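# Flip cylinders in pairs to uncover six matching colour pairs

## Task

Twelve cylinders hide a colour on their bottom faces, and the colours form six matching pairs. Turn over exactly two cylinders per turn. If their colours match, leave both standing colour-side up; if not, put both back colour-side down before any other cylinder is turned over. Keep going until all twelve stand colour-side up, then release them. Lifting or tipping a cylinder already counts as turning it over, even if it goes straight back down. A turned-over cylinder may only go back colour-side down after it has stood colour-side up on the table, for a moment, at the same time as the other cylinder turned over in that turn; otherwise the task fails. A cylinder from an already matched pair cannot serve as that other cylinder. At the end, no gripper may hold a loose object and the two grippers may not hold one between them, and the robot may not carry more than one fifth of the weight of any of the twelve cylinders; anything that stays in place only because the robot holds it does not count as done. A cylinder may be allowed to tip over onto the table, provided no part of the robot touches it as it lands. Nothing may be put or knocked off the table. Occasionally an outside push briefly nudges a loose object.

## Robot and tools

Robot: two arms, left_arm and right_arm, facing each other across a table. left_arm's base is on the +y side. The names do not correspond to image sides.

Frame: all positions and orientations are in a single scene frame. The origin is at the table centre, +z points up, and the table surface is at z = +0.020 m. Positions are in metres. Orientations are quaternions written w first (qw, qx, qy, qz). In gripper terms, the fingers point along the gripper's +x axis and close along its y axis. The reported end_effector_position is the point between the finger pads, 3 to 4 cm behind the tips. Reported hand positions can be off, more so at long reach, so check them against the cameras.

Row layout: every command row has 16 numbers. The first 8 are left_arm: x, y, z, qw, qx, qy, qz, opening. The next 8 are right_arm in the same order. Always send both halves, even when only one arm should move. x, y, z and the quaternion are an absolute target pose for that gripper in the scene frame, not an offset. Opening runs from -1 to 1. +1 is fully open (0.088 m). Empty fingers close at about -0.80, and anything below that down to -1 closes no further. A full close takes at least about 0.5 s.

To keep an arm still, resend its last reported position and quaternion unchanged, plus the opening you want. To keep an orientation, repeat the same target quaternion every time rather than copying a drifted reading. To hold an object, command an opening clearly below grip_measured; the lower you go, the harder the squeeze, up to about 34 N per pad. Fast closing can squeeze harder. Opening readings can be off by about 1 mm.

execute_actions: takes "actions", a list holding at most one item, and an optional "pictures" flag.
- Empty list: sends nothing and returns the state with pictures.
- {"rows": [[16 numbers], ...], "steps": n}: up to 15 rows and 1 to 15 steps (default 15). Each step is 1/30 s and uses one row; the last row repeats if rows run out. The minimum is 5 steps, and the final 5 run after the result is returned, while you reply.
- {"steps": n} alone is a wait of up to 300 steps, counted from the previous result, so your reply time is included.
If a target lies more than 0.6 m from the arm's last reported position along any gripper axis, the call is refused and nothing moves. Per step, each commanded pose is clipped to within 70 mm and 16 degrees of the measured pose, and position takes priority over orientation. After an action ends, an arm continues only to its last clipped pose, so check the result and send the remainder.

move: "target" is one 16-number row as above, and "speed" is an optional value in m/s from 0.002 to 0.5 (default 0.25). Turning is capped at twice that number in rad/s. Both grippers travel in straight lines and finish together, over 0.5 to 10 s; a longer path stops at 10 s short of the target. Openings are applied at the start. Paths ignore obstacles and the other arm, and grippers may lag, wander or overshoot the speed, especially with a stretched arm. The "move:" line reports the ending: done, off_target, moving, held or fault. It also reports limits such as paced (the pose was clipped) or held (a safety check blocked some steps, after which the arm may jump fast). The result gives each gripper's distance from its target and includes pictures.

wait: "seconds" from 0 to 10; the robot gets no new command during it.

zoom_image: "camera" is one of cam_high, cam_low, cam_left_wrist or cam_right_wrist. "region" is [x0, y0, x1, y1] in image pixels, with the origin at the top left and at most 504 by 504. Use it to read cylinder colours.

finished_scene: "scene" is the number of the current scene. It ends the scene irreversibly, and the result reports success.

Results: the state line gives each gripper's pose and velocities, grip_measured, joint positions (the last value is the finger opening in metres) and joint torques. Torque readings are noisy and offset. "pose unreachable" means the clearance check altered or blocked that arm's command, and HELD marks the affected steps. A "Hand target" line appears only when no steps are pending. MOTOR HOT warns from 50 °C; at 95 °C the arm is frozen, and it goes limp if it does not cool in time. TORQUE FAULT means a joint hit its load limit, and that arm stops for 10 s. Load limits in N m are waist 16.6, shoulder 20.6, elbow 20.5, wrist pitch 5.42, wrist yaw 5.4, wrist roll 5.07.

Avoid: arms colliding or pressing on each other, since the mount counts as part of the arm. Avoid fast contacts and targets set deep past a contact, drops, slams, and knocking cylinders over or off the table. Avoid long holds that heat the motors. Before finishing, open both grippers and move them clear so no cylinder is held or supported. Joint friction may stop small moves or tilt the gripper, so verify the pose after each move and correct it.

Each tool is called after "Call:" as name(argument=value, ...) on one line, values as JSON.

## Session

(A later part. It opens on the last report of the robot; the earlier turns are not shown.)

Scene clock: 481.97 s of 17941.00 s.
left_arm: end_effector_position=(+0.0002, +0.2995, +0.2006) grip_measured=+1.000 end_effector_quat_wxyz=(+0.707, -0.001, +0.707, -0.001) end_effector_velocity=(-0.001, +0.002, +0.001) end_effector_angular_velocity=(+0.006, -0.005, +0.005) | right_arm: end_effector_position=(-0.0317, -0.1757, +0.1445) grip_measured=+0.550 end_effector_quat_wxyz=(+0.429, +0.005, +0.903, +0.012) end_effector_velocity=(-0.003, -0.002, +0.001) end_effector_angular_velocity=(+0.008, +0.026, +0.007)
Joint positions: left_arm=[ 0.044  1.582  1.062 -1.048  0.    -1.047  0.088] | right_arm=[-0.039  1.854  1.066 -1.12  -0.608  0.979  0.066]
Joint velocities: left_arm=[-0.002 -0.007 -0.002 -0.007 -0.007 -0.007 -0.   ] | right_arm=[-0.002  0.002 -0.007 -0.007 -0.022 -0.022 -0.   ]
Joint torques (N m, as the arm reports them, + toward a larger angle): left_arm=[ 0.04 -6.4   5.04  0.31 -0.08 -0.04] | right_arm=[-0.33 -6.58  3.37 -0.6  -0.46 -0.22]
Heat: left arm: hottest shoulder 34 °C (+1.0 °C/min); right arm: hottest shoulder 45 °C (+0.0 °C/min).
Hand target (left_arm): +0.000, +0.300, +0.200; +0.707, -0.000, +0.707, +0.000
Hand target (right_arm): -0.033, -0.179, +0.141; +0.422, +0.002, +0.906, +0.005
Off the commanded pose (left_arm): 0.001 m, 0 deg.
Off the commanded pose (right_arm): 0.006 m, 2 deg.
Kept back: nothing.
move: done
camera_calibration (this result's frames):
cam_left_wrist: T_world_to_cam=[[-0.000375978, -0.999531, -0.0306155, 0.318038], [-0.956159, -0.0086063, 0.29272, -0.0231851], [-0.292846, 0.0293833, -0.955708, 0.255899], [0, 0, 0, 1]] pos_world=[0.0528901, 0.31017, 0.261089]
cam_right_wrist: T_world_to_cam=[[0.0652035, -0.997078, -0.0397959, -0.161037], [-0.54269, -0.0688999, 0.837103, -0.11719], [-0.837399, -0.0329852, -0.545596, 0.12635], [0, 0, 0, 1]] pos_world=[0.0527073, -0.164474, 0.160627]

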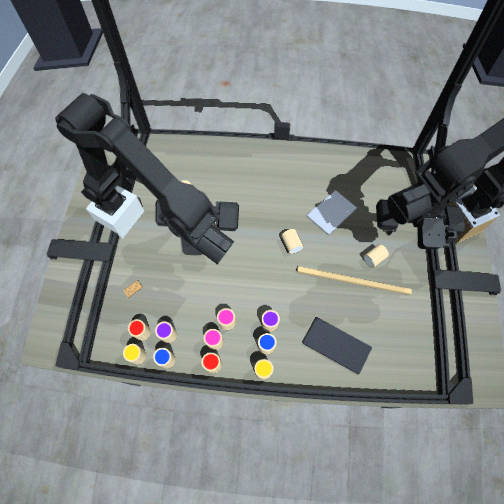

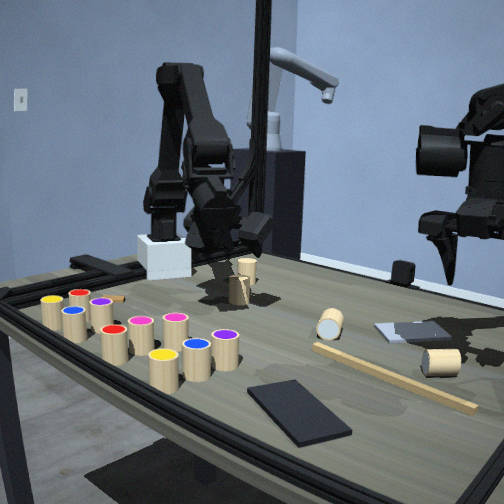

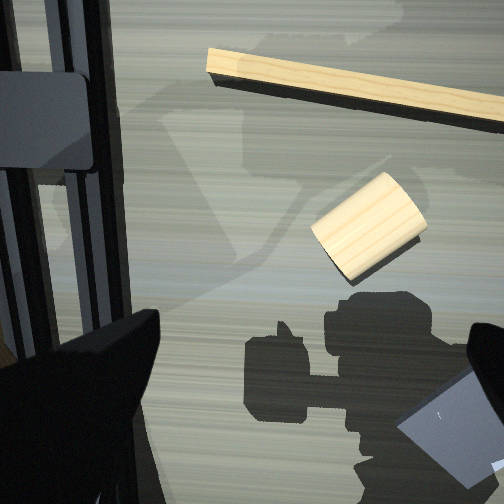

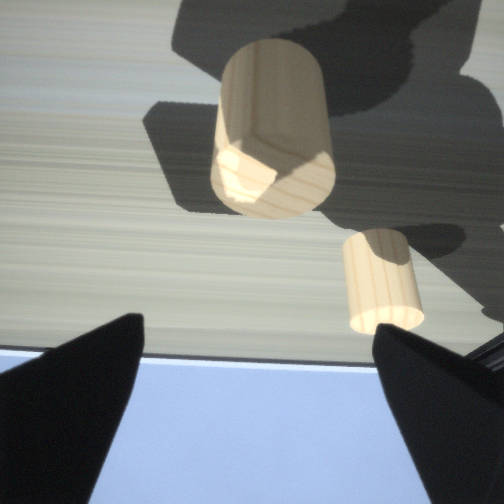

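Call:
move(target=[0,0.3,0.2,0.707,0,0.707,0,1,-0.033,-0.181,0.057,0.423,0,0.906,0,0.55], speed=0.1)

Call:
move(target=[0,0.3,0.2,0.707,0,0.707,0,1,-0.033,-0.181,0.057,0.423,0,0.906,0,-0.3])

Call:
move(target=[0,0.3,0.2,0.707,0,0.707,0,1,-0.033,-0.179,0.15,0.5,0,0.866,0,-0.3])

Call:
move(target=[0,0.3,0.2,0.707,0,0.707,0,1,0.075,-0.105,0.13,0.94,0,0.342,0,-0.3], speed=0.35)

Call:
move(target=[0,0.3,0.2,0.707,0,0.707,0,1,0.075,-0.105,0.046,0.94,0,0.342,0,-0.3], speed=0.1)

Call:
move(target=[0,0.3,0.2,0.707,0,0.707,0,1,0.075,-0.105,0.046,0.94,0,0.342,0,0.55])

Call:
move(target=[0,0.3,0.2,0.707,0,0.707,0,1,0.1,-0.103,0.07,0.643,0,0.766,0,0.55], speed=0.35)

Call:
move(target=[0,0.3,0.2,0.707,0,0.707,0,1,0.105,-0.101,0.051,0.574,0,0.819,0,0.55], speed=0.15)

Call:
move(target=[0,0.3,0.2,0.707,0,0.707,0,1,0.105,-0.101,0.051,0.574,0,0.819,0,-0.3])

Call:
move(target=[0,0.3,0.2,0.707,0,0.707,0,1,0.095,-0.105,0.11,0.819,0,0.574,0,-0.3], speed=0.35)

Call:
move(target=[0,0.3,0.2,0.707,0,0.707,0,1,0.125,-0.1,0.095,0.985,0,0.174,0,-0.3])

Scene clock: 484.07 s of 17941.00 s.
left_arm: end_effector_position=(+0.0002, +0.2995, +0.2006) grip_measured=+1.000 end_effector_quat_wxyz=(+0.707, -0.001, +0.707, -0.001) end_effector_velocity=(-0.003, +0.003, -0.001) end_effector_angular_velocity=(+0.014, -0.000, +0.000) | right_arm: end_effector_position=(-0.0328, -0.1786, +0.0613) grip_measured=+0.550 end_effector_quat_wxyz=(+0.425, +0.003, +0.905, +0.005) end_effector_velocity=(-0.000, +0.001, -0.001) end_effector_angular_velocity=(+0.010, +0.005, +0.001)
Joint positions: left_arm=[ 0.044  1.582  1.062 -1.048  0.    -1.047  0.088] | right_arm=[-0.041  2.074  0.959 -0.81  -0.608  0.977  0.066]
Joint velocities: left_arm=[-0.007 -0.002 -0.007 -0.007 -0.007 -0.007 -0.   ] | right_arm=[-0.002  0.002 -0.002  0.007 -0.007 -0.007 -0.   ]
Joint torques (N m, as the arm reports them, + toward a larger angle): left_arm=[ 0.04 -6.13  5.34  0.3  -0.1   0.05] | right_arm=[-0.3  -6.97  2.35 -0.27 -0.3  -0.14]
Heat: left arm: hottest shoulder 34 °C (+1.0 °C/min); right arm: hottest shoulder 45 °C (+0.0 °C/min).
Hand target (left_arm): +0.000, +0.300, +0.200; +0.707, -0.000, +0.707, +0.000
Hand target (right_arm): -0.033, -0.182, +0.057; +0.423, -0.000, +0.906, +0.000
Off the commanded pose (left_arm): 0.001 m, 0 deg.
Off the commanded pose (right_arm): 0.005 m, 1 deg.
Kept back: nothing.
move: done
camera_calibration (this result's frames):
cam_left_wrist: T_world_to_cam=[[-0.000375978, -0.999531, -0.0306155, 0.318038], [-0.956159, -0.0086063, 0.29272, -0.0231851], [-0.292846, 0.0293833, -0.955708, 0.255899], [0, 0, 0, 1]] pos_world=[0.0528901, 0.31017, 0.261089]
cam_right_wrist: T_world_to_cam=[[0.0636445, -0.997629, -0.0261797, -0.168126], [-0.535639, -0.0562821, 0.842569, -0.0461742], [-0.842045, -0.0396021, -0.537951, 0.0781725], [0, 0, 0, 1]] pos_world=[0.0517924, -0.16723, 0.0765565]

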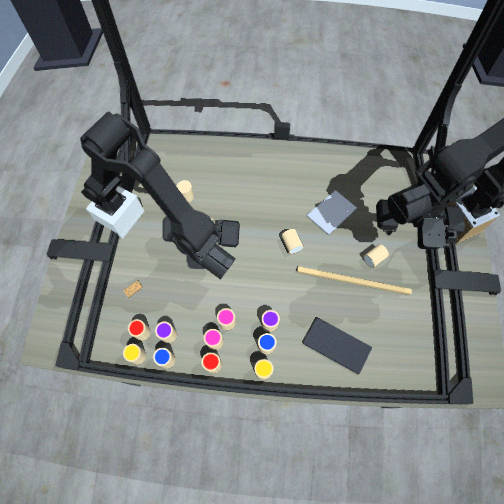

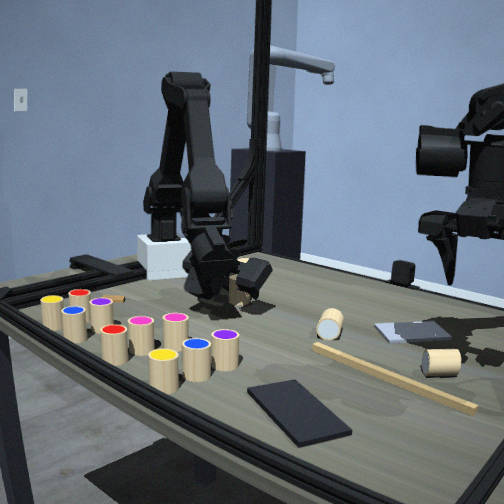

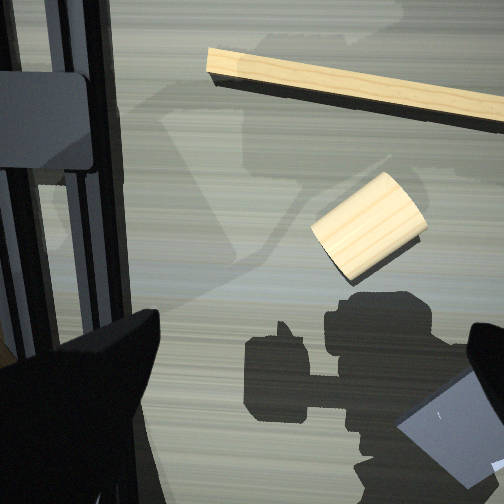

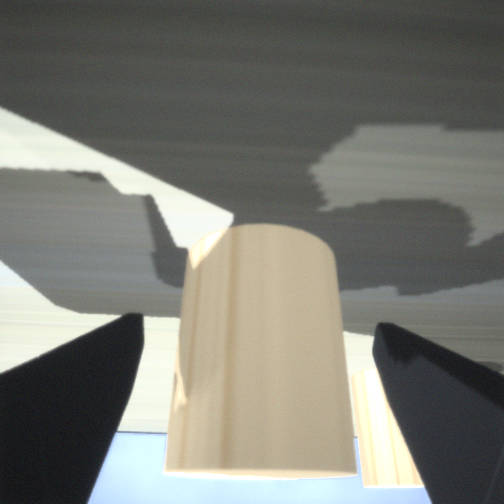

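Scene clock: 484.77 s of 17941.00 s.
left_arm: end_effector_position=(+0.0002, +0.2995, +0.2006) grip_measured=+1.000 end_effector_quat_wxyz=(+0.707, -0.001, +0.707, -0.001) end_effector_velocity=(-0.001, +0.002, +0.001) end_effector_angular_velocity=(+0.006, -0.005, -0.010) | right_arm: end_effector_position=(-0.0329, -0.1787, +0.0611) grip_measured=+0.021 end_effector_quat_wxyz=(+0.425, +0.003, +0.905, +0.005) end_effector_velocity=(-0.002, -0.001, +0.001) end_effector_angular_velocity=(-0.008, +0.010, -0.006)
Joint positions: left_arm=[ 0.044  1.582  1.062 -1.048  0.    -1.047  0.088] | right_arm=[-0.041  2.075  0.959 -0.811 -0.609  0.977  0.04 ]
Joint velocities: left_arm=[-0.002 -0.007 -0.002 -0.007 -0.007  0.007 -0.   ] | right_arm=[ 0.002 -0.002 -0.002 -0.007 -0.007  0.007  0.   ]
Joint torques (N m, as the arm reports them, + toward a larger angle): left_arm=[-0.04 -6.34  5.16  0.32 -0.13  0.04] | right_arm=[-0.25 -6.69  2.85 -0.2  -0.27 -0.14]
Heat: left arm: hottest shoulder 34 °C (+1.0 °C/min); right arm: hottest shoulder 44 °C (-1.0 °C/min).
Hand target (left_arm): +0.000, +0.300, +0.200; +0.707, -0.000, +0.707, +0.000
Hand target (right_arm): -0.033, -0.181, +0.057; +0.423, -0.000, +0.906, +0.000
Off the commanded pose (left_arm): 0.001 m, 0 deg.
Off the commanded pose (right_arm): 0.005 m, 1 deg.
Kept back: nothing.
move: done
camera_calibration (this result's frames):
cam_left_wrist: T_world_to_cam=[[-0.000375978, -0.999531, -0.0306155, 0.318038], [-0.956159, -0.0086063, 0.29272, -0.0231851], [-0.292846, 0.0293833, -0.955708, 0.255899], [0, 0, 0, 1]] pos_world=[0.0528901, 0.31017, 0.261089]
cam_right_wrist: T_world_to_cam=[[0.0629648, -0.997697, -0.02524, -0.168371], [-0.534549, -0.0550705, 0.843342, -0.0458801], [-0.842789, -0.0396089, -0.536785, 0.0779103], [0, 0, 0, 1]] pos_world=[0.0517382, -0.167424, 0.076264]

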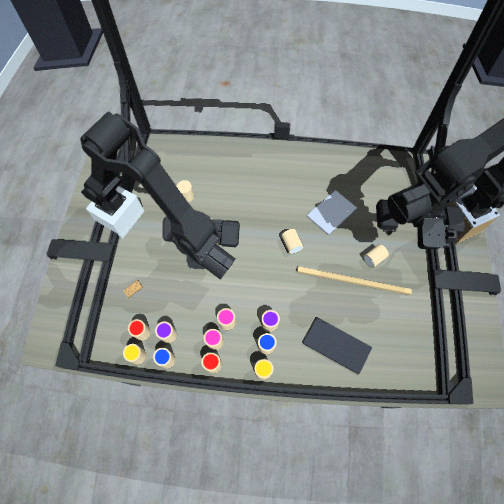

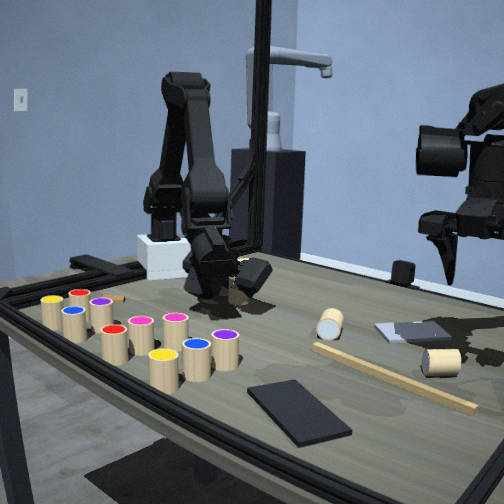

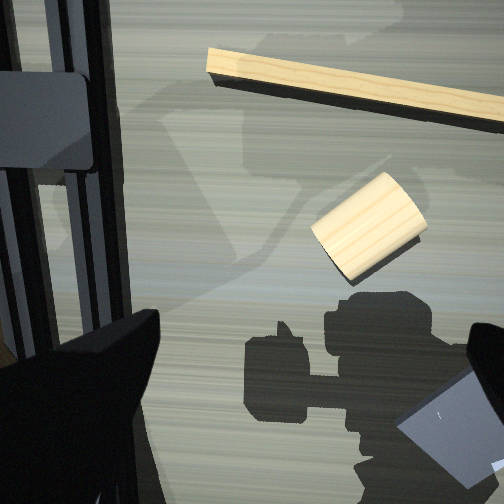

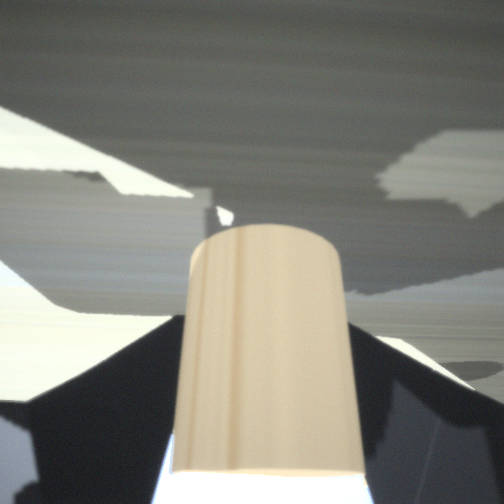

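Scene clock: 485.70 s of 17941.00 s.
left_arm: end_effector_position=(+0.0002, +0.2995, +0.2006) grip_measured=+1.000 end_effector_quat_wxyz=(+0.707, -0.001, +0.707, -0.001) end_effector_velocity=(+0.001, +0.003, +0.000) end_effector_angular_velocity=(+0.017, -0.015, +0.005) | right_arm: end_effector_position=(-0.0330, -0.1806, +0.1451) grip_measured=+0.022 end_effector_quat_wxyz=(+0.497, -0.004, +0.868, -0.005) end_effector_velocity=(-0.002, -0.002, +0.008) end_effector_angular_velocity=(-0.008, +0.009, -0.006)
Joint positions: left_arm=[ 0.044  1.582  1.062 -1.048  0.    -1.047  0.088] | right_arm=[ 0.025  1.772  1.031 -1.072 -0.478  1.101  0.04 ]
Joint velocities: left_arm=[-0.002 -0.002 -0.002 -0.007 -0.022 -0.007 -0.   ] | right_arm=[ 0.002 -0.017  0.012 -0.037 -0.007  0.007  0.   ]
Joint torques (N m, as the arm reports them, + toward a larger angle): left_arm=[-0.01 -6.27  5.33  0.3   0.    0.02] | right_arm=[ 0.25 -9.12  5.91 -0.48 -0.23  0.17]
Heat: left arm: hottest shoulder 34 °C (+1.0 °C/min); right arm: hottest shoulder 44 °C (-1.0 °C/min).
Hand target (left_arm): +0.000, +0.300, +0.200; +0.707, -0.000, +0.707, +0.000
Hand target (right_arm): -0.032, -0.178, +0.149; +0.500, -0.000, +0.866, -0.000
Off the commanded pose (left_arm): 0.001 m, 0 deg.
Off the commanded pose (right_arm): 0.005 m, 1 deg.
Kept back: nothing.
move: done
camera_calibration (this result's frames):
cam_left_wrist: T_world_to_cam=[[-0.000375978, -0.999531, -0.0306155, 0.318038], [-0.956159, -0.0086063, 0.29272, -0.0231851], [-0.292846, 0.0293833, -0.955708, 0.255899], [0, 0, 0, 1]] pos_world=[0.0528901, 0.31017, 0.261089]
cam_right_wrist: T_world_to_cam=[[0.0672677, -0.997705, 0.00770213, -0.172714], [-0.66374, -0.0389846, 0.746947, -0.104172], [-0.744933, -0.0553576, -0.664839, 0.141781], [0, 0, 0, 1]] pos_world=[0.0480927, -0.16853, 0.173403]

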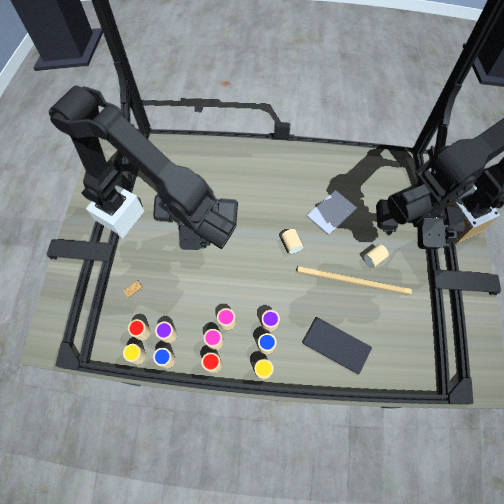

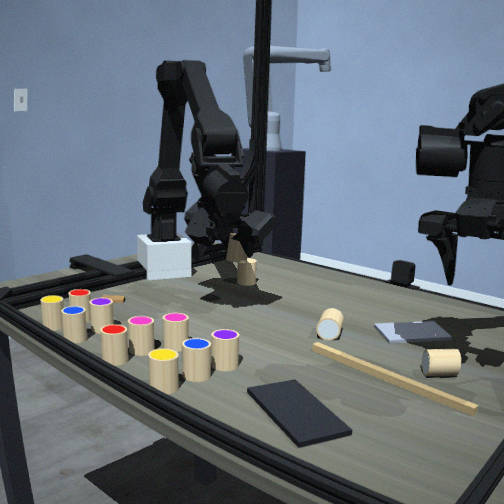

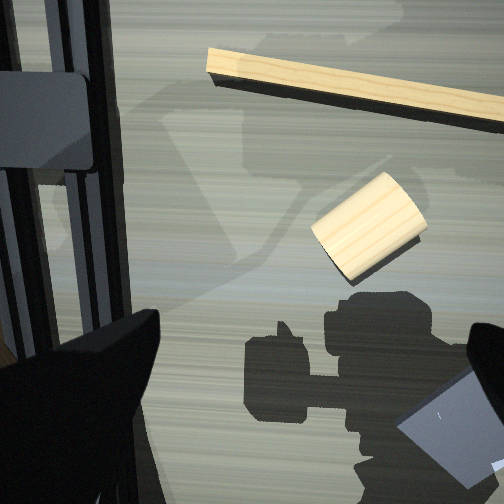

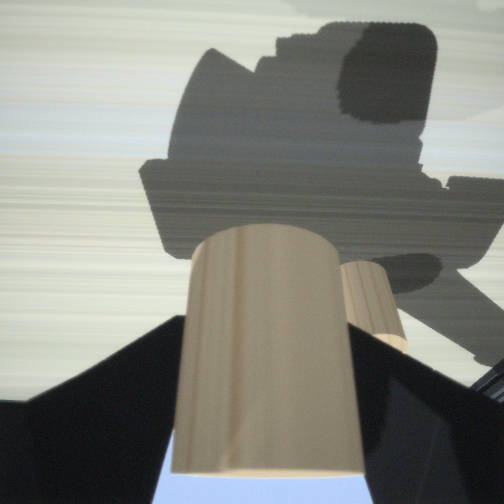

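Scene clock: 488.27 s of 17941.00 s.
left_arm: end_effector_position=(+0.0002, +0.2995, +0.2006) grip_measured=+1.000 end_effector_quat_wxyz=(+0.707, -0.001, +0.707, -0.001) end_effector_velocity=(+0.003, +0.001, +0.000) end_effector_angular_velocity=(+0.005, -0.023, -0.010) | right_arm: end_effector_position=(+0.0757, -0.1079, +0.1311) grip_measured=+0.021 end_effector_quat_wxyz=(+0.939, -0.006, +0.343, -0.003) end_effector_velocity=(+0.002, -0.000, -0.000) end_effector_angular_velocity=(-0.004, -0.007, +0.002)
Joint positions: left_arm=[ 0.044  1.582  1.062 -1.048  0.    -1.047  0.088] | right_arm=[ 0.349  1.963  1.079 -0.6    0.867  1.439  0.04 ]
Joint velocities: left_arm=[-0.002 -0.002 -0.002  0.007 -0.022  0.007 -0.   ] | right_arm=[-0.002  0.002 -0.002  0.007  0.007 -0.007  0.   ]
Joint torques (N m, as the arm reports them, + toward a larger angle): left_arm=[-0.1  -6.39  5.21  0.35 -0.05  0.05] | right_arm=[ 0.31 -7.96  6.09  0.36  0.64  0.17]
Heat: left arm: hottest shoulder 34 °C (+1.0 °C/min); right arm: hottest shoulder 44 °C (-1.0 °C/min).
Hand target (left_arm): +0.000, +0.300, +0.200; +0.707, -0.000, +0.707, +0.000
Hand target (right_arm): +0.075, -0.105, +0.130; +0.940, -0.004, +0.340, -0.003
Off the commanded pose (left_arm): 0.001 m, 0 deg.
Off the commanded pose (right_arm): 0.003 m, 1 deg.
Kept back: nothing.
move: done
camera_calibration (this result's frames):
cam_left_wrist: T_world_to_cam=[[-0.000375978, -0.999531, -0.0306155, 0.318038], [-0.956159, -0.0086063, 0.29272, -0.0231851], [-0.292846, 0.0293833, -0.955708, 0.255899], [0, 0, 0, 1]] pos_world=[0.0528901, 0.31017, 0.261089]
cam_right_wrist: T_world_to_cam=[[0.0130508, -0.996888, 0.0777403, -0.112445], [-0.847494, -0.0522873, -0.528223, 0.160839], [0.530644, -0.0589907, -0.84554, 0.14421], [0, 0, 0, 1]] pos_world=[0.0612537, -0.0951783, 0.215636]

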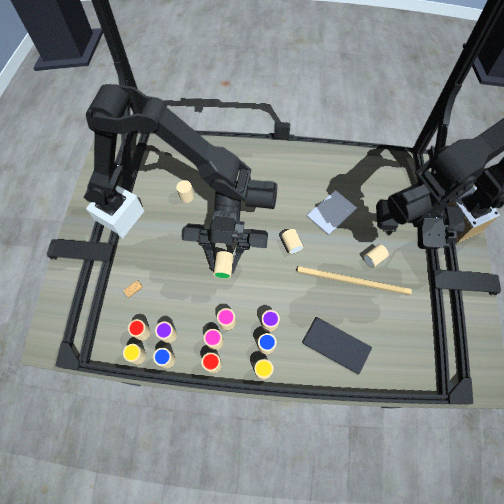

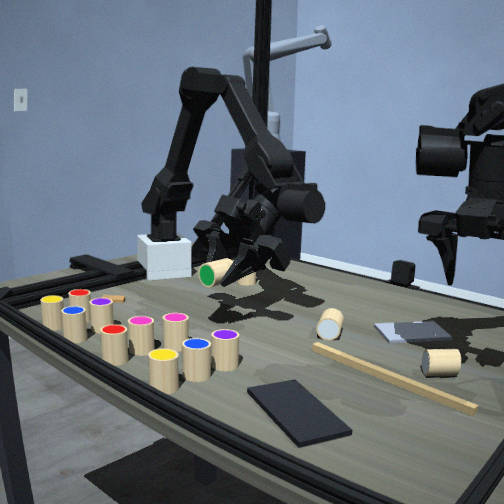

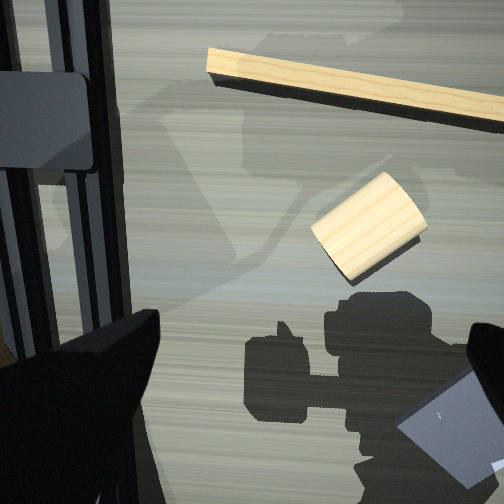

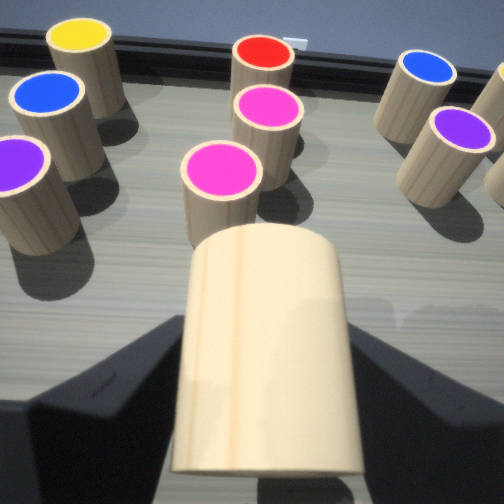

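Scene clock: 489.50 s of 17941.00 s.
left_arm: end_effector_position=(+0.0002, +0.2995, +0.2006) grip_measured=+1.000 end_effector_quat_wxyz=(+0.707, -0.001, +0.707, -0.001) end_effector_velocity=(-0.003, +0.001, +0.001) end_effector_angular_velocity=(-0.002, +0.008, +0.005) | right_arm: end_effector_position=(+0.0760, -0.1031, +0.0520) grip_measured=+0.021 end_effector_quat_wxyz=(+0.940, +0.006, +0.341, +0.002) end_effector_velocity=(+0.002, +0.001, +0.001) end_effector_angular_velocity=(-0.000, -0.009, +0.011)
Joint positions: left_arm=[ 0.044  1.582  1.062 -1.048  0.    -1.047  0.088] | right_arm=[ 0.35   2.187  1.015 -0.285  0.869  1.439  0.04 ]
Joint velocities: left_arm=[-0.002 -0.007 -0.002 -0.007  0.007 -0.007 -0.001] | right_arm=[-0.002 -0.002 -0.007  0.022  0.007 -0.022  0.   ]
Joint torques (N m, as the arm reports them, + toward a larger angle): left_arm=[-0.08 -6.43  5.17  0.36 -0.07  0.04] | right_arm=[ 0.23 -8.09  3.04  0.41  0.49  0.07]
Heat: left arm: hottest shoulder 34 °C (+1.0 °C/min); right arm: hottest shoulder 44 °C (+0.0 °C/min).
Hand target (left_arm): +0.000, +0.300, +0.200; +0.707, -0.000, +0.707, +0.000
Hand target (right_arm): +0.075, -0.106, +0.046; +0.940, -0.000, +0.342, -0.000
Off the commanded pose (left_arm): 0.001 m, 0 deg.
Off the commanded pose (right_arm): 0.006 m, 1 deg.
Kept back: nothing.
move: done
camera_calibration (this result's frames):
cam_left_wrist: T_world_to_cam=[[-0.000375978, -0.999531, -0.0306155, 0.318038], [-0.956159, -0.0086063, 0.29272, -0.0231851], [-0.292846, 0.0293833, -0.955708, 0.255899], [0, 0, 0, 1]] pos_world=[0.0528901, 0.31017, 0.261089]
cam_right_wrist: T_world_to_cam=[[0.0133504, -0.998588, 0.0514145, -0.100275], [-0.845241, -0.038742, -0.53298, 0.121099], [0.534219, -0.0363421, -0.844564, 0.0794726], [0, 0, 0, 1]] pos_world=[0.0612404, -0.0925535, 0.136818]

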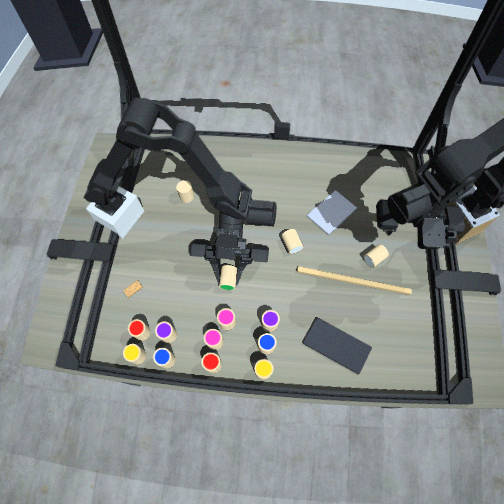

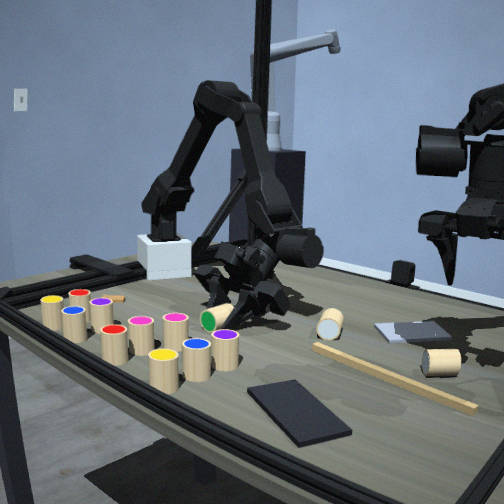

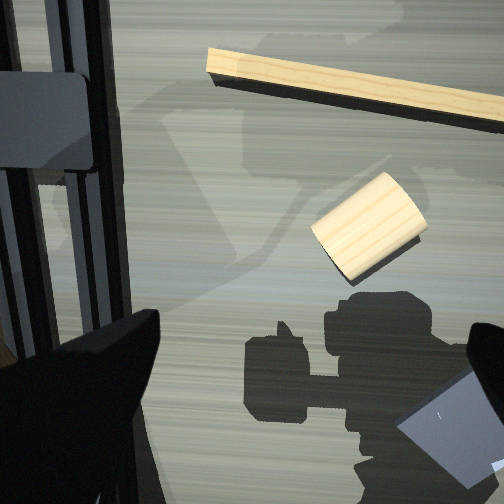

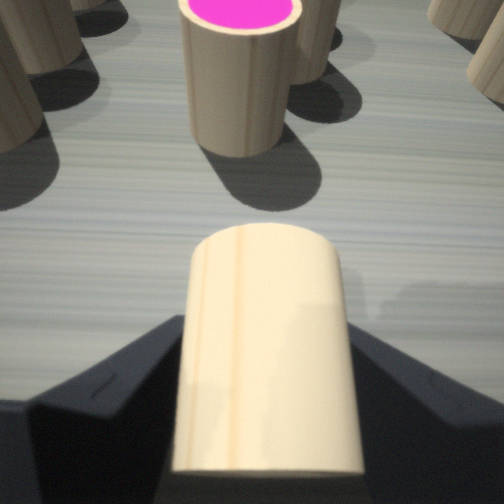

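Scene clock: 490.20 s of 17941.00 s.
left_arm: end_effector_position=(+0.0002, +0.2995, +0.2006) grip_measured=+1.000 end_effector_quat_wxyz=(+0.707, -0.001, +0.707, -0.001) end_effector_velocity=(+0.002, -0.003, -0.001) end_effector_angular_velocity=(-0.011, -0.015, +0.005) | right_arm: end_effector_position=(+0.0760, -0.1033, +0.0507) grip_measured=+0.548 end_effector_quat_wxyz=(+0.940, +0.005, +0.341, +0.001) end_effector_velocity=(-0.001, +0.001, -0.000) end_effector_angular_velocity=(+0.002, +0.007, +0.008)
Joint positions: left_arm=[ 0.044  1.582  1.062 -1.048  0.    -1.047  0.088] | right_arm=[ 0.35   2.192  1.015 -0.283  0.869  1.439  0.066]
Joint velocities: left_arm=[-0.002  0.002 -0.002  0.022 -0.007 -0.007  0.   ] | right_arm=[ 0.002 -0.002 -0.002  0.007 -0.007 -0.007  0.001]
Joint torques (N m, as the arm reports them, + toward a larger angle): left_arm=[ 0.14 -6.41  4.96  0.36 -0.07  0.04] | right_arm=[ 0.24 -8.24  3.51  0.39  0.47  0.06]
Heat: left arm: hottest shoulder 34 °C (+1.0 °C/min); right arm: hottest shoulder 44 °C (+0.0 °C/min).
Hand target (left_arm): +0.000, +0.300, +0.200; +0.707, -0.000, +0.707, +0.000
Hand target (right_arm): +0.075, -0.105, +0.046; +0.940, +0.000, +0.342, +0.000
Off the commanded pose (left_arm): 0.001 m, 0 deg.
Off the commanded pose (right_arm): 0.005 m, 1 deg.
Kept back: nothing.
move: done
camera_calibration (this result's frames):
cam_left_wrist: T_world_to_cam=[[-0.000375978, -0.999531, -0.0306155, 0.318038], [-0.956159, -0.0086063, 0.29272, -0.0231851], [-0.292846, 0.0293833, -0.955708, 0.255899], [0, 0, 0, 1]] pos_world=[0.0528901, 0.31017, 0.261089]
cam_right_wrist: T_world_to_cam=[[0.013359, -0.998489, 0.0533099, -0.100554], [-0.845328, -0.0397546, -0.532767, 0.120264], [0.534081, -0.0379471, -0.844581, 0.0782169], [0, 0, 0, 1]] pos_world=[0.0612319, -0.0926525, 0.135494]

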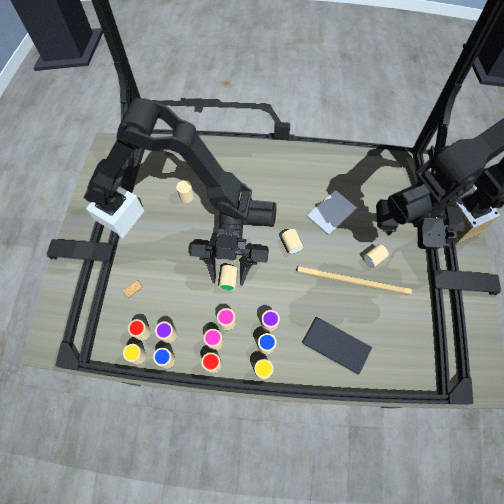

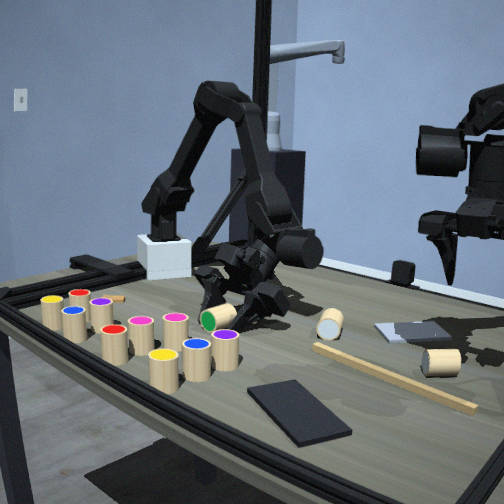

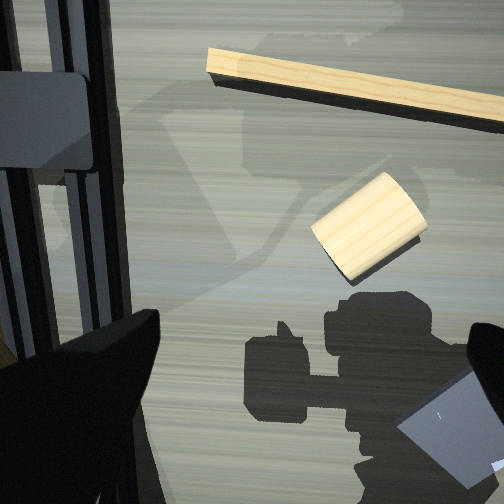

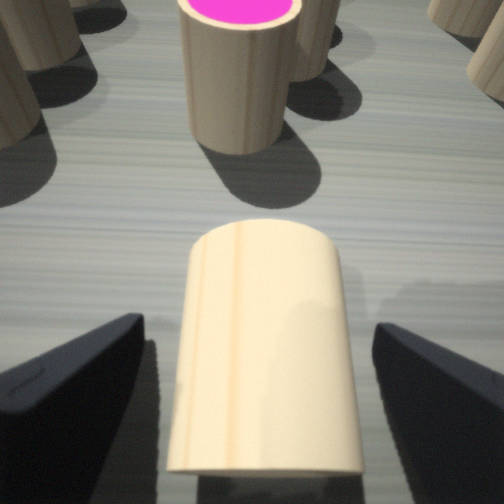

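Scene clock: 492.27 s of 17941.00 s.
left_arm: end_effector_position=(+0.0002, +0.2995, +0.2006) grip_measured=+1.000 end_effector_quat_wxyz=(+0.707, -0.001, +0.707, -0.001) end_effector_velocity=(+0.002, -0.002, -0.000) end_effector_angular_velocity=(-0.003, -0.010, +0.020) | right_arm: end_effector_position=(+0.0981, -0.1024, +0.0725) grip_measured=+0.550 end_effector_quat_wxyz=(+0.645, +0.004, +0.765, +0.006) end_effector_velocity=(+0.003, -0.002, +0.002) end_effector_angular_velocity=(-0.003, +0.012, +0.009)
Joint positions: left_arm=[ 0.044  1.582  1.062 -1.048  0.    -1.047  0.088] | right_arm=[-0.09   2.177  1.389 -0.856 -0.154  1.036  0.066]
Joint velocities: left_arm=[-0.002  0.002  0.002  0.007 -0.007 -0.022  0.   ] | right_arm=[-0.012  0.002  0.012 -0.022 -0.007 -0.022  0.   ]
Joint torques (N m, as the arm reports them, + toward a larger angle): left_arm=[-0.03 -6.14  5.24  0.35 -0.13  0.02] | right_arm=[-0.27 -9.34  6.02 -0.23 -0.19 -0.23]
Heat: left arm: hottest shoulder 34 °C (+1.0 °C/min); right arm: hottest shoulder 44 °C (+0.0 °C/min).
Hand target (left_arm): +0.000, +0.300, +0.200; +0.707, -0.000, +0.707, +0.000
Hand target (right_arm): +0.099, -0.102, +0.069; +0.641, +0.001, +0.767, +0.004
Off the commanded pose (left_arm): 0.001 m, 0 deg.
Off the commanded pose (right_arm): 0.003 m, 1 deg.
Kept back: nothing.
move: done
camera_calibration (this result's frames):
cam_left_wrist: T_world_to_cam=[[-0.000375978, -0.999531, -0.0306155, 0.318038], [-0.956159, -0.0086063, 0.29272, -0.0231851], [-0.292846, 0.0293833, -0.955708, 0.255899], [0, 0, 0, 1]] pos_world=[0.0528901, 0.31017, 0.261089]
cam_right_wrist: T_world_to_cam=[[0.0632552, -0.997981, 0.00565062, -0.102492], [-0.884985, -0.0534742, 0.462539, 0.0809126], [-0.461303, -0.0342587, -0.886581, 0.185934], [0, 0, 0, 1]] pos_world=[0.163862, -0.0915888, 0.128]

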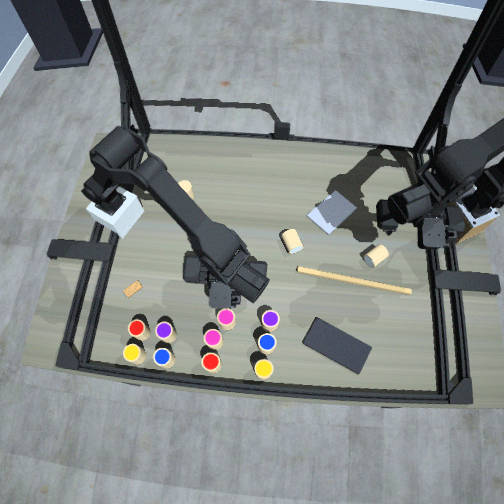

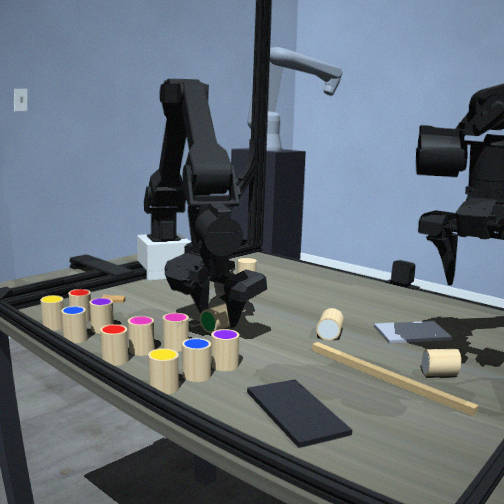

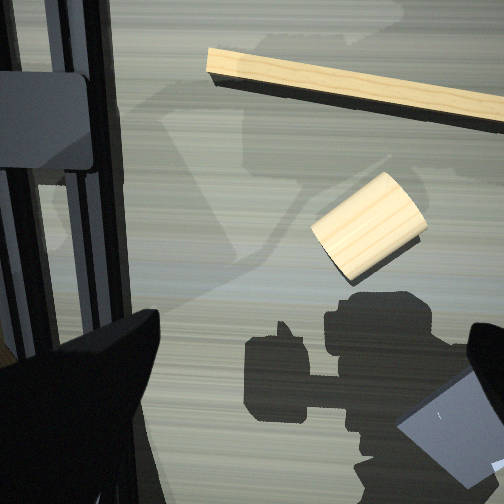

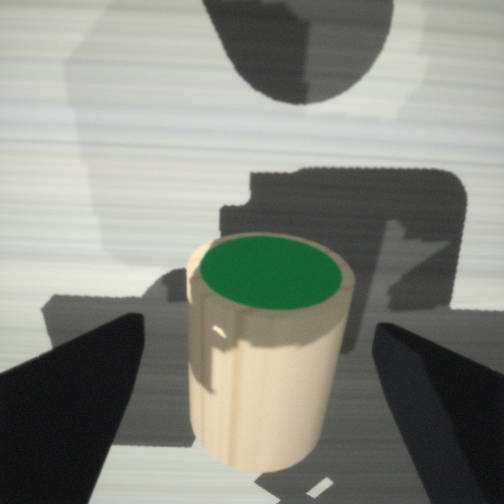

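Scene clock: 493.23 s of 17941.00 s.
left_arm: end_effector_position=(+0.0002, +0.2995, +0.2006) grip_measured=+1.000 end_effector_quat_wxyz=(+0.707, -0.001, +0.707, -0.001) end_effector_velocity=(-0.003, +0.003, -0.001) end_effector_angular_velocity=(+0.014, -0.000, +0.000) | right_arm: end_effector_position=(+0.1042, -0.1011, +0.0581) grip_measured=+0.549 end_effector_quat_wxyz=(+0.577, +0.004, +0.817, +0.003) end_effector_velocity=(-0.000, -0.003, -0.003) end_effector_angular_velocity=(-0.016, +0.021, -0.002)
Joint positions: left_arm=[ 0.044  1.582  1.062 -1.048  0.    -1.047  0.088] | right_arm=[-0.155  2.304  1.51  -0.964 -0.287  0.953  0.066]
Joint velocities: left_arm=[-0.007 -0.002 -0.007 -0.007 -0.007 -0.007 -0.   ] | right_arm=[-0.007  0.017  0.012 -0.022 -0.007 -0.007 -0.   ]
Joint torques (N m, as the arm reports them, + toward a larger angle): left_arm=[-0.04 -6.18  5.28  0.35 -0.09  0.03] | right_arm=[-0.14 -8.84  5.82  0.02 -0.2  -0.16]
Heat: left arm: hottest shoulder 34 °C (+1.0 °C/min); right arm: hottest shoulder 44 °C (+0.0 °C/min).
Hand target (left_arm): +0.000, +0.300, +0.200; +0.707, -0.000, +0.707, +0.000
Hand target (right_arm): +0.105, -0.101, +0.051; +0.574, +0.001, +0.819, +0.001
Off the commanded pose (left_arm): 0.001 m, 0 deg.
Off the commanded pose (right_arm): 0.007 m, 1 deg.
Kept back: nothing.
move: done
camera_calibration (this result's frames):
cam_left_wrist: T_world_to_cam=[[-0.000375978, -0.999531, -0.0306155, 0.318038], [-0.956159, -0.0086063, 0.29272, -0.0231851], [-0.292846, 0.0293833, -0.955708, 0.255899], [0, 0, 0, 1]] pos_world=[0.0528901, 0.31017, 0.261089]
cam_right_wrist: T_world_to_cam=[[0.0620717, -0.998071, -0.00136097, -0.100912], [-0.793213, -0.0501587, 0.606875, 0.0754373], [-0.605773, -0.0365902, -0.794796, 0.185432], [0, 0, 0, 1]] pos_world=[0.178431, -0.0901486, 0.101463]

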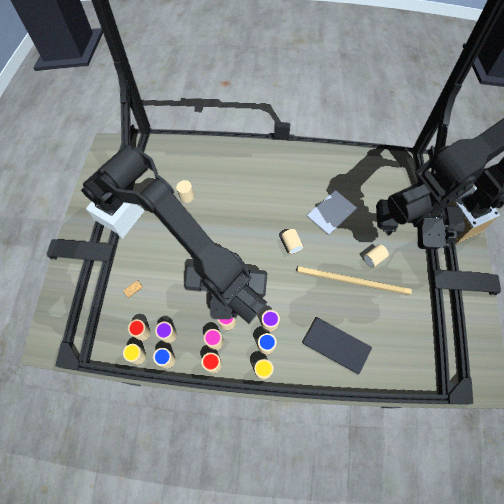

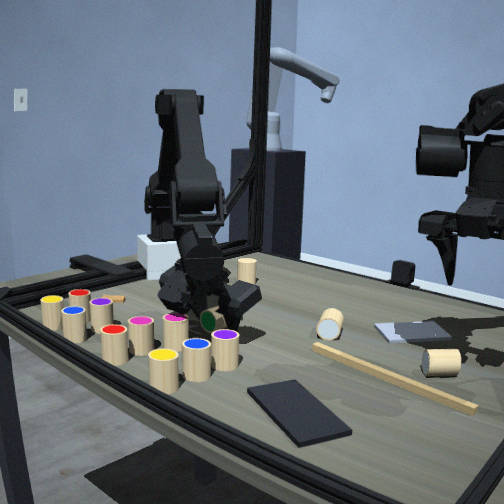

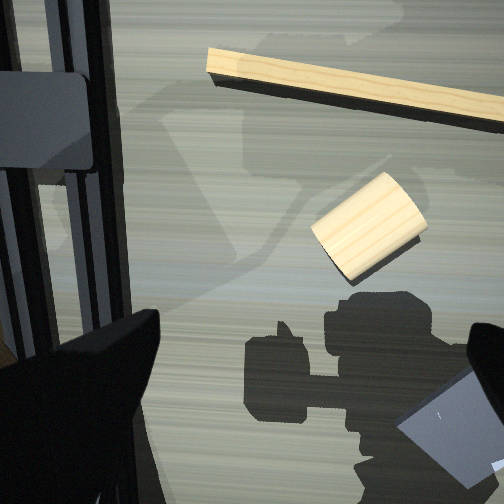

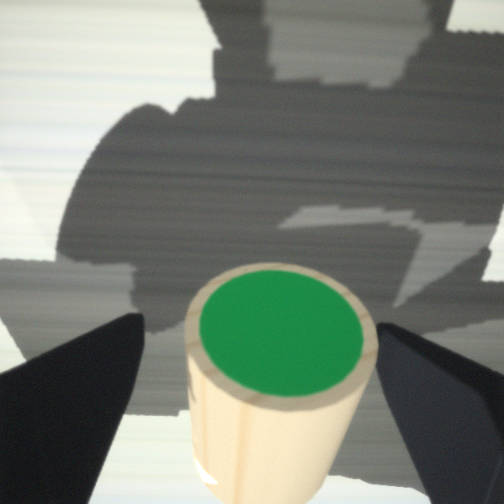

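Scene clock: 493.93 s of 17941.00 s.
left_arm: end_effector_position=(+0.0002, +0.2995, +0.2006) grip_measured=+1.000 end_effector_quat_wxyz=(+0.707, -0.001, +0.707, -0.001) end_effector_velocity=(-0.002, +0.005, -0.000) end_effector_angular_velocity=(+0.023, +0.005, +0.005) | right_arm: end_effector_position=(+0.1045, -0.1007, +0.0581) grip_measured=+0.014 end_effector_quat_wxyz=(+0.576, +0.004, +0.818, +0.004) end_effector_velocity=(-0.003, -0.004, +0.002) end_effector_angular_velocity=(-0.012, +0.018, +0.003)
Joint positions: left_arm=[ 0.044  1.582  1.062 -1.048  0.    -1.047  0.088] | right_arm=[-0.156  2.307  1.514 -0.966 -0.29   0.951  0.04 ]
Joint velocities: left_arm=[-0.002 -0.002 -0.002 -0.022 -0.007 -0.007  0.   ] | right_arm=[-0.002 -0.002 -0.002 -0.022 -0.007 -0.007  0.   ]
Joint torques (N m, as the arm reports them, + toward a larger angle): left_arm=[-0.11 -6.28  5.14  0.28 -0.13 -0.01] | right_arm=[-0.05 -8.85  5.67 -0.02 -0.1  -0.1 ]
Heat: left arm: hottest shoulder 34 °C (+1.0 °C/min); right arm: hottest shoulder 44 °C (+0.0 °C/min).
Hand target (left_arm): +0.000, +0.300, +0.200; +0.707, -0.000, +0.707, +0.000
Hand target (right_arm): +0.105, -0.101, +0.051; +0.574, -0.000, +0.819, +0.000
Off the commanded pose (left_arm): 0.001 m, 0 deg.
Off the commanded pose (right_arm): 0.007 m, 1 deg.
Kept back: nothing.
move: done
camera_calibration (this result's frames):
cam_left_wrist: T_world_to_cam=[[-0.000375978, -0.999531, -0.0306155, 0.318038], [-0.956159, -0.0086063, 0.29272, -0.0231851], [-0.292846, 0.0293833, -0.955708, 0.255899], [0, 0, 0, 1]] pos_world=[0.0528901, 0.31017, 0.261089]
cam_right_wrist: T_world_to_cam=[[0.062651, -0.998032, -0.00258774, -0.100575], [-0.791676, -0.0512755, 0.608786, 0.0753069], [-0.607721, -0.0360924, -0.79333, 0.185875], [0, 0, 0, 1]] pos_world=[0.17888, -0.0898073, 0.101354]

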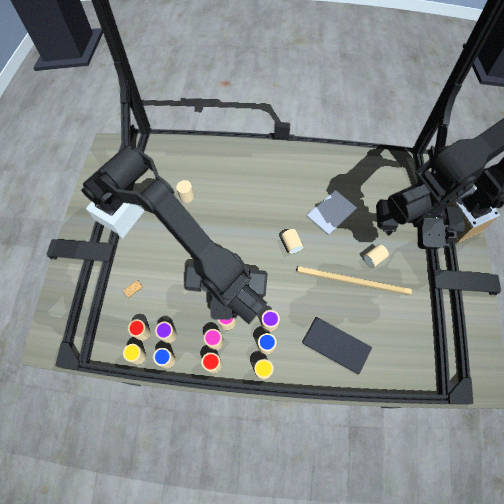

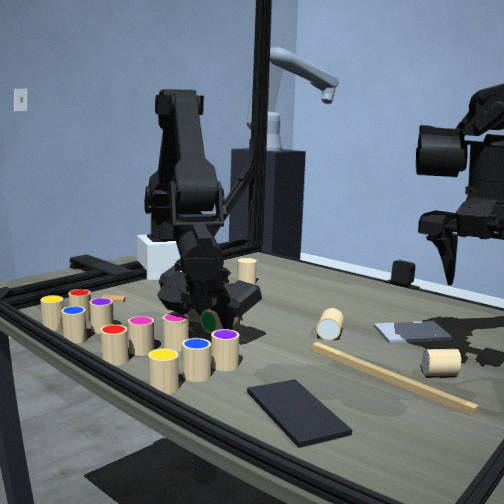

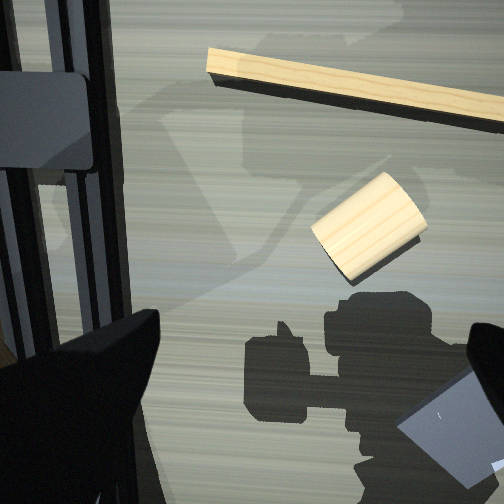

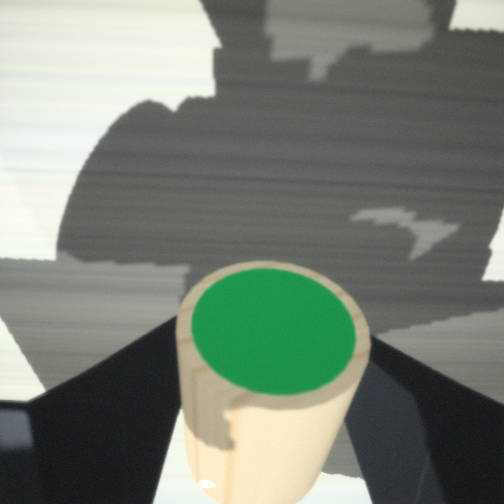

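Scene clock: 495.47 s of 17941.00 s.
left_arm: end_effector_position=(+0.0002, +0.2995, +0.2006) grip_measured=+1.000 end_effector_quat_wxyz=(+0.707, -0.001, +0.707, -0.001) end_effector_velocity=(-0.001, +0.002, +0.000) end_effector_angular_velocity=(+0.010, -0.003, +0.020) | right_arm: end_effector_position=(+0.0966, -0.1043, +0.1071) grip_measured=+0.014 end_effector_quat_wxyz=(+0.817, -0.006, +0.576, -0.003) end_effector_velocity=(-0.002, -0.002, +0.003) end_effector_angular_velocity=(-0.007, -0.006, +0.013)
Joint positions: left_arm=[ 0.044  1.582  1.062 -1.048  0.    -1.047  0.088] | right_arm=[ 0.105  1.985  1.21  -0.693  0.328  1.218  0.04 ]
Joint velocities: left_arm=[-0.002 -0.002 -0.002 -0.007 -0.007 -0.022 -0.   ] | right_arm=[ 0.007 -0.012 -0.007 -0.007  0.007 -0.007  0.   ]
Joint torques (N m, as the arm reports them, + toward a larger angle): left_arm=[-0.02 -6.24  5.09  0.31 -0.07  0.  ] | right_arm=[  0.28 -11.72   4.23   0.44   0.32   0.2 ]
Heat: left arm: hottest shoulder 34 °C (+1.0 °C/min); right arm: hottest shoulder 44 °C (+1.0 °C/min).
Hand target (left_arm): +0.000, +0.300, +0.200; +0.707, -0.000, +0.707, +0.000
Hand target (right_arm): +0.096, -0.105, +0.110; +0.820, -0.002, +0.573, -0.002
Off the commanded pose (left_arm): 0.001 m, 0 deg.
Off the commanded pose (right_arm): 0.003 m, 1 deg.
Kept back: nothing.
move: done
camera_calibration (this result's frames):
cam_left_wrist: T_world_to_cam=[[-0.000375978, -0.999531, -0.0306155, 0.318038], [-0.956159, -0.0086063, 0.29272, -0.0231851], [-0.292846, 0.0293833, -0.955708, 0.255899], [0, 0, 0, 1]] pos_world=[0.0528901, 0.31017, 0.261089]
cam_right_wrist: T_world_to_cam=[[0.047043, -0.99698, 0.0617846, -0.108793], [-0.998343, -0.0489783, -0.0301901, 0.127678], [0.033125, -0.060262, -0.997633, 0.177228], [0, 0, 0, 1]] pos_world=[0.126713, -0.0915308, 0.187385]

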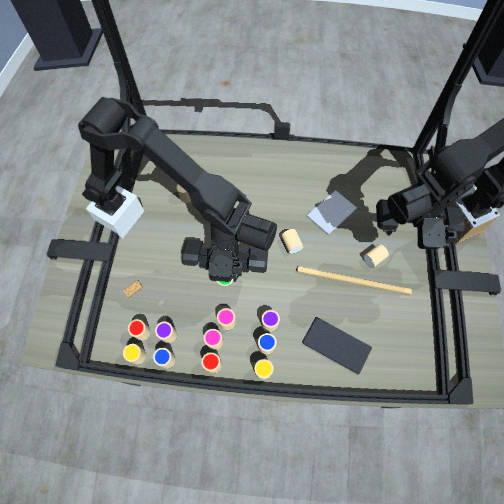

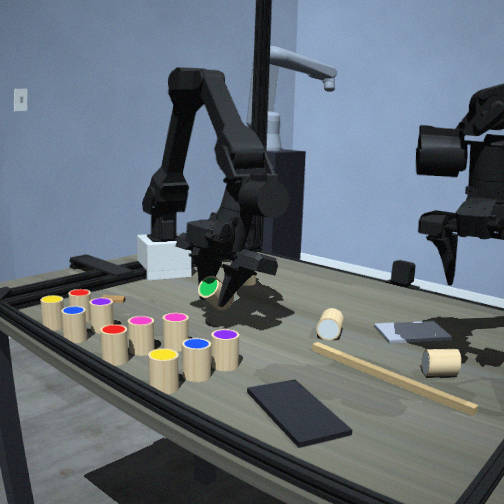

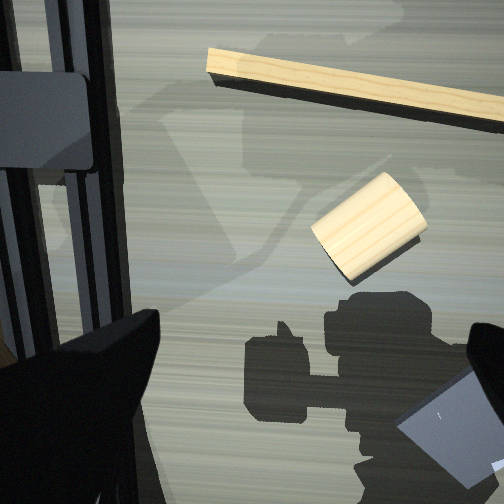

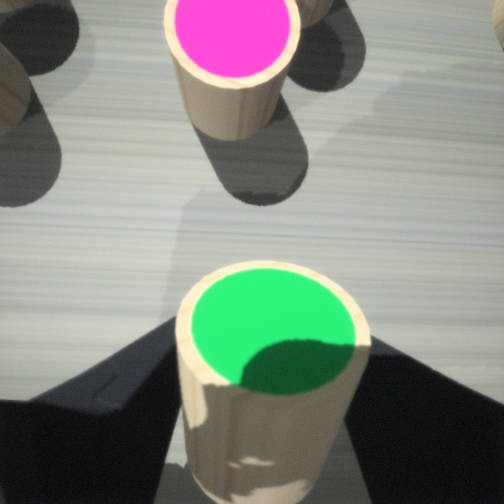

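Scene clock: 497.73 s of 17941.00 s.
left_arm: end_effector_position=(+0.0002, +0.2995, +0.2006) grip_measured=+1.000 end_effector_quat_wxyz=(+0.707, -0.001, +0.707, -0.001) end_effector_velocity=(-0.002, -0.000, +0.001) end_effector_angular_velocity=(-0.002, +0.008, +0.005) | right_arm: end_effector_position=(+0.1264, -0.0972, +0.1007) grip_measured=+0.014 end_effector_quat_wxyz=(+0.985, +0.009, +0.175, -0.003) end_effector_velocity=(+0.000, +0.000, -0.003) end_effector_angular_velocity=(-0.016, +0.002, +0.018)
Joint positions: left_arm=[ 0.044  1.582  1.062 -1.048  0.    -1.047  0.088] | right_arm=[0.28  2.171 0.977 0.017 1.189 1.168 0.04 ]
Joint velocities: left_arm=[-0.002 -0.002  0.002 -0.007  0.007 -0.007 -0.   ] | right_arm=[-0.002  0.002 -0.017  0.051 -0.007 -0.051 -0.   ]
Joint torques (N m, as the arm reports them, + toward a larger angle): left_arm=[-0.03 -6.44  5.06  0.34 -0.12  0.04] | right_arm=[ 0.26 -8.46  2.95  0.68  0.67 -0.21]
Heat: left arm: hottest shoulder 34 °C (+1.0 °C/min); right arm: hottest shoulder 44 °C (+1.0 °C/min).
Hand target (left_arm): +0.000, +0.300, +0.200; +0.707, -0.000, +0.707, +0.000
Hand target (right_arm): +0.125, -0.100, +0.096; +0.985, -0.002, +0.173, -0.003
Off the commanded pose (left_arm): 0.001 m, 0 deg.
Off the commanded pose (right_arm): 0.006 m, 1 deg.
Kept back: nothing.
move: done
camera_calibration (this result's frames):
cam_left_wrist: T_world_to_cam=[[-0.000375978, -0.999531, -0.0306155, 0.318038], [-0.956159, -0.0086063, 0.29272, -0.0231851], [-0.292846, 0.0293833, -0.955708, 0.255899], [0, 0, 0, 1]] pos_world=[0.0528901, 0.31017, 0.261089]
cam_right_wrist: T_world_to_cam=[[-0.0175568, -0.998699, 0.0478731, -0.0933404], [-0.615505, -0.0269371, -0.787673, 0.187554], [0.787937, -0.0432952, -0.614231, 0.0379325], [0, 0, 0, 1]] pos_world=[0.0839133, -0.0865245, 0.175499]

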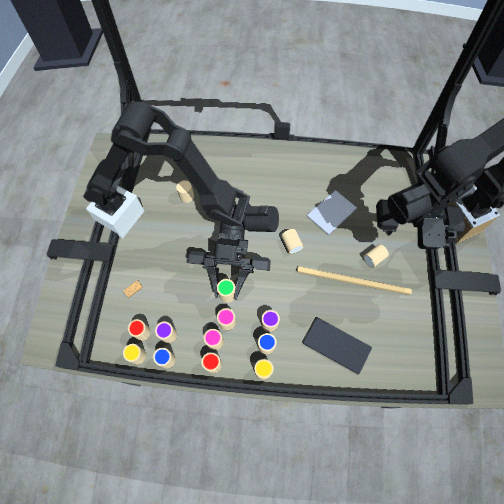

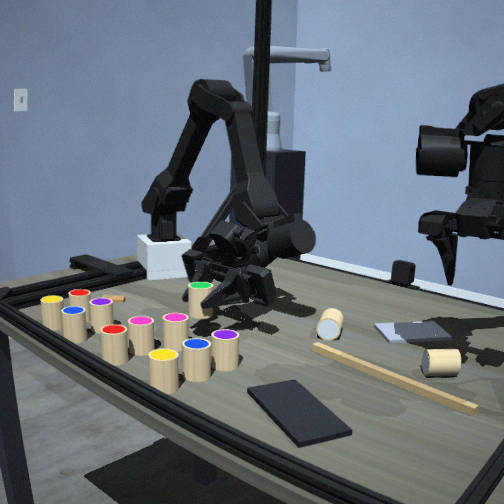

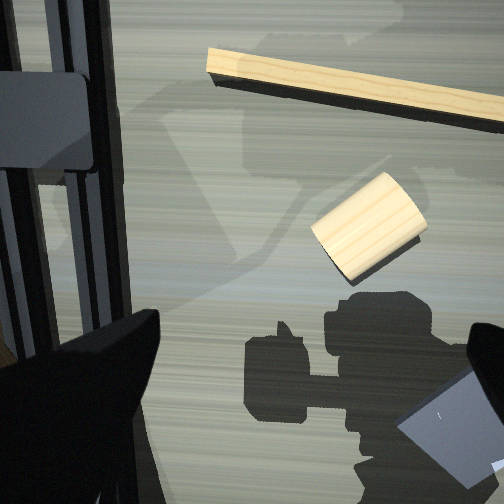

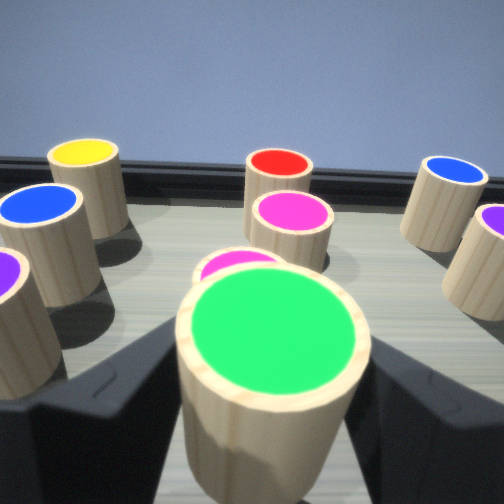

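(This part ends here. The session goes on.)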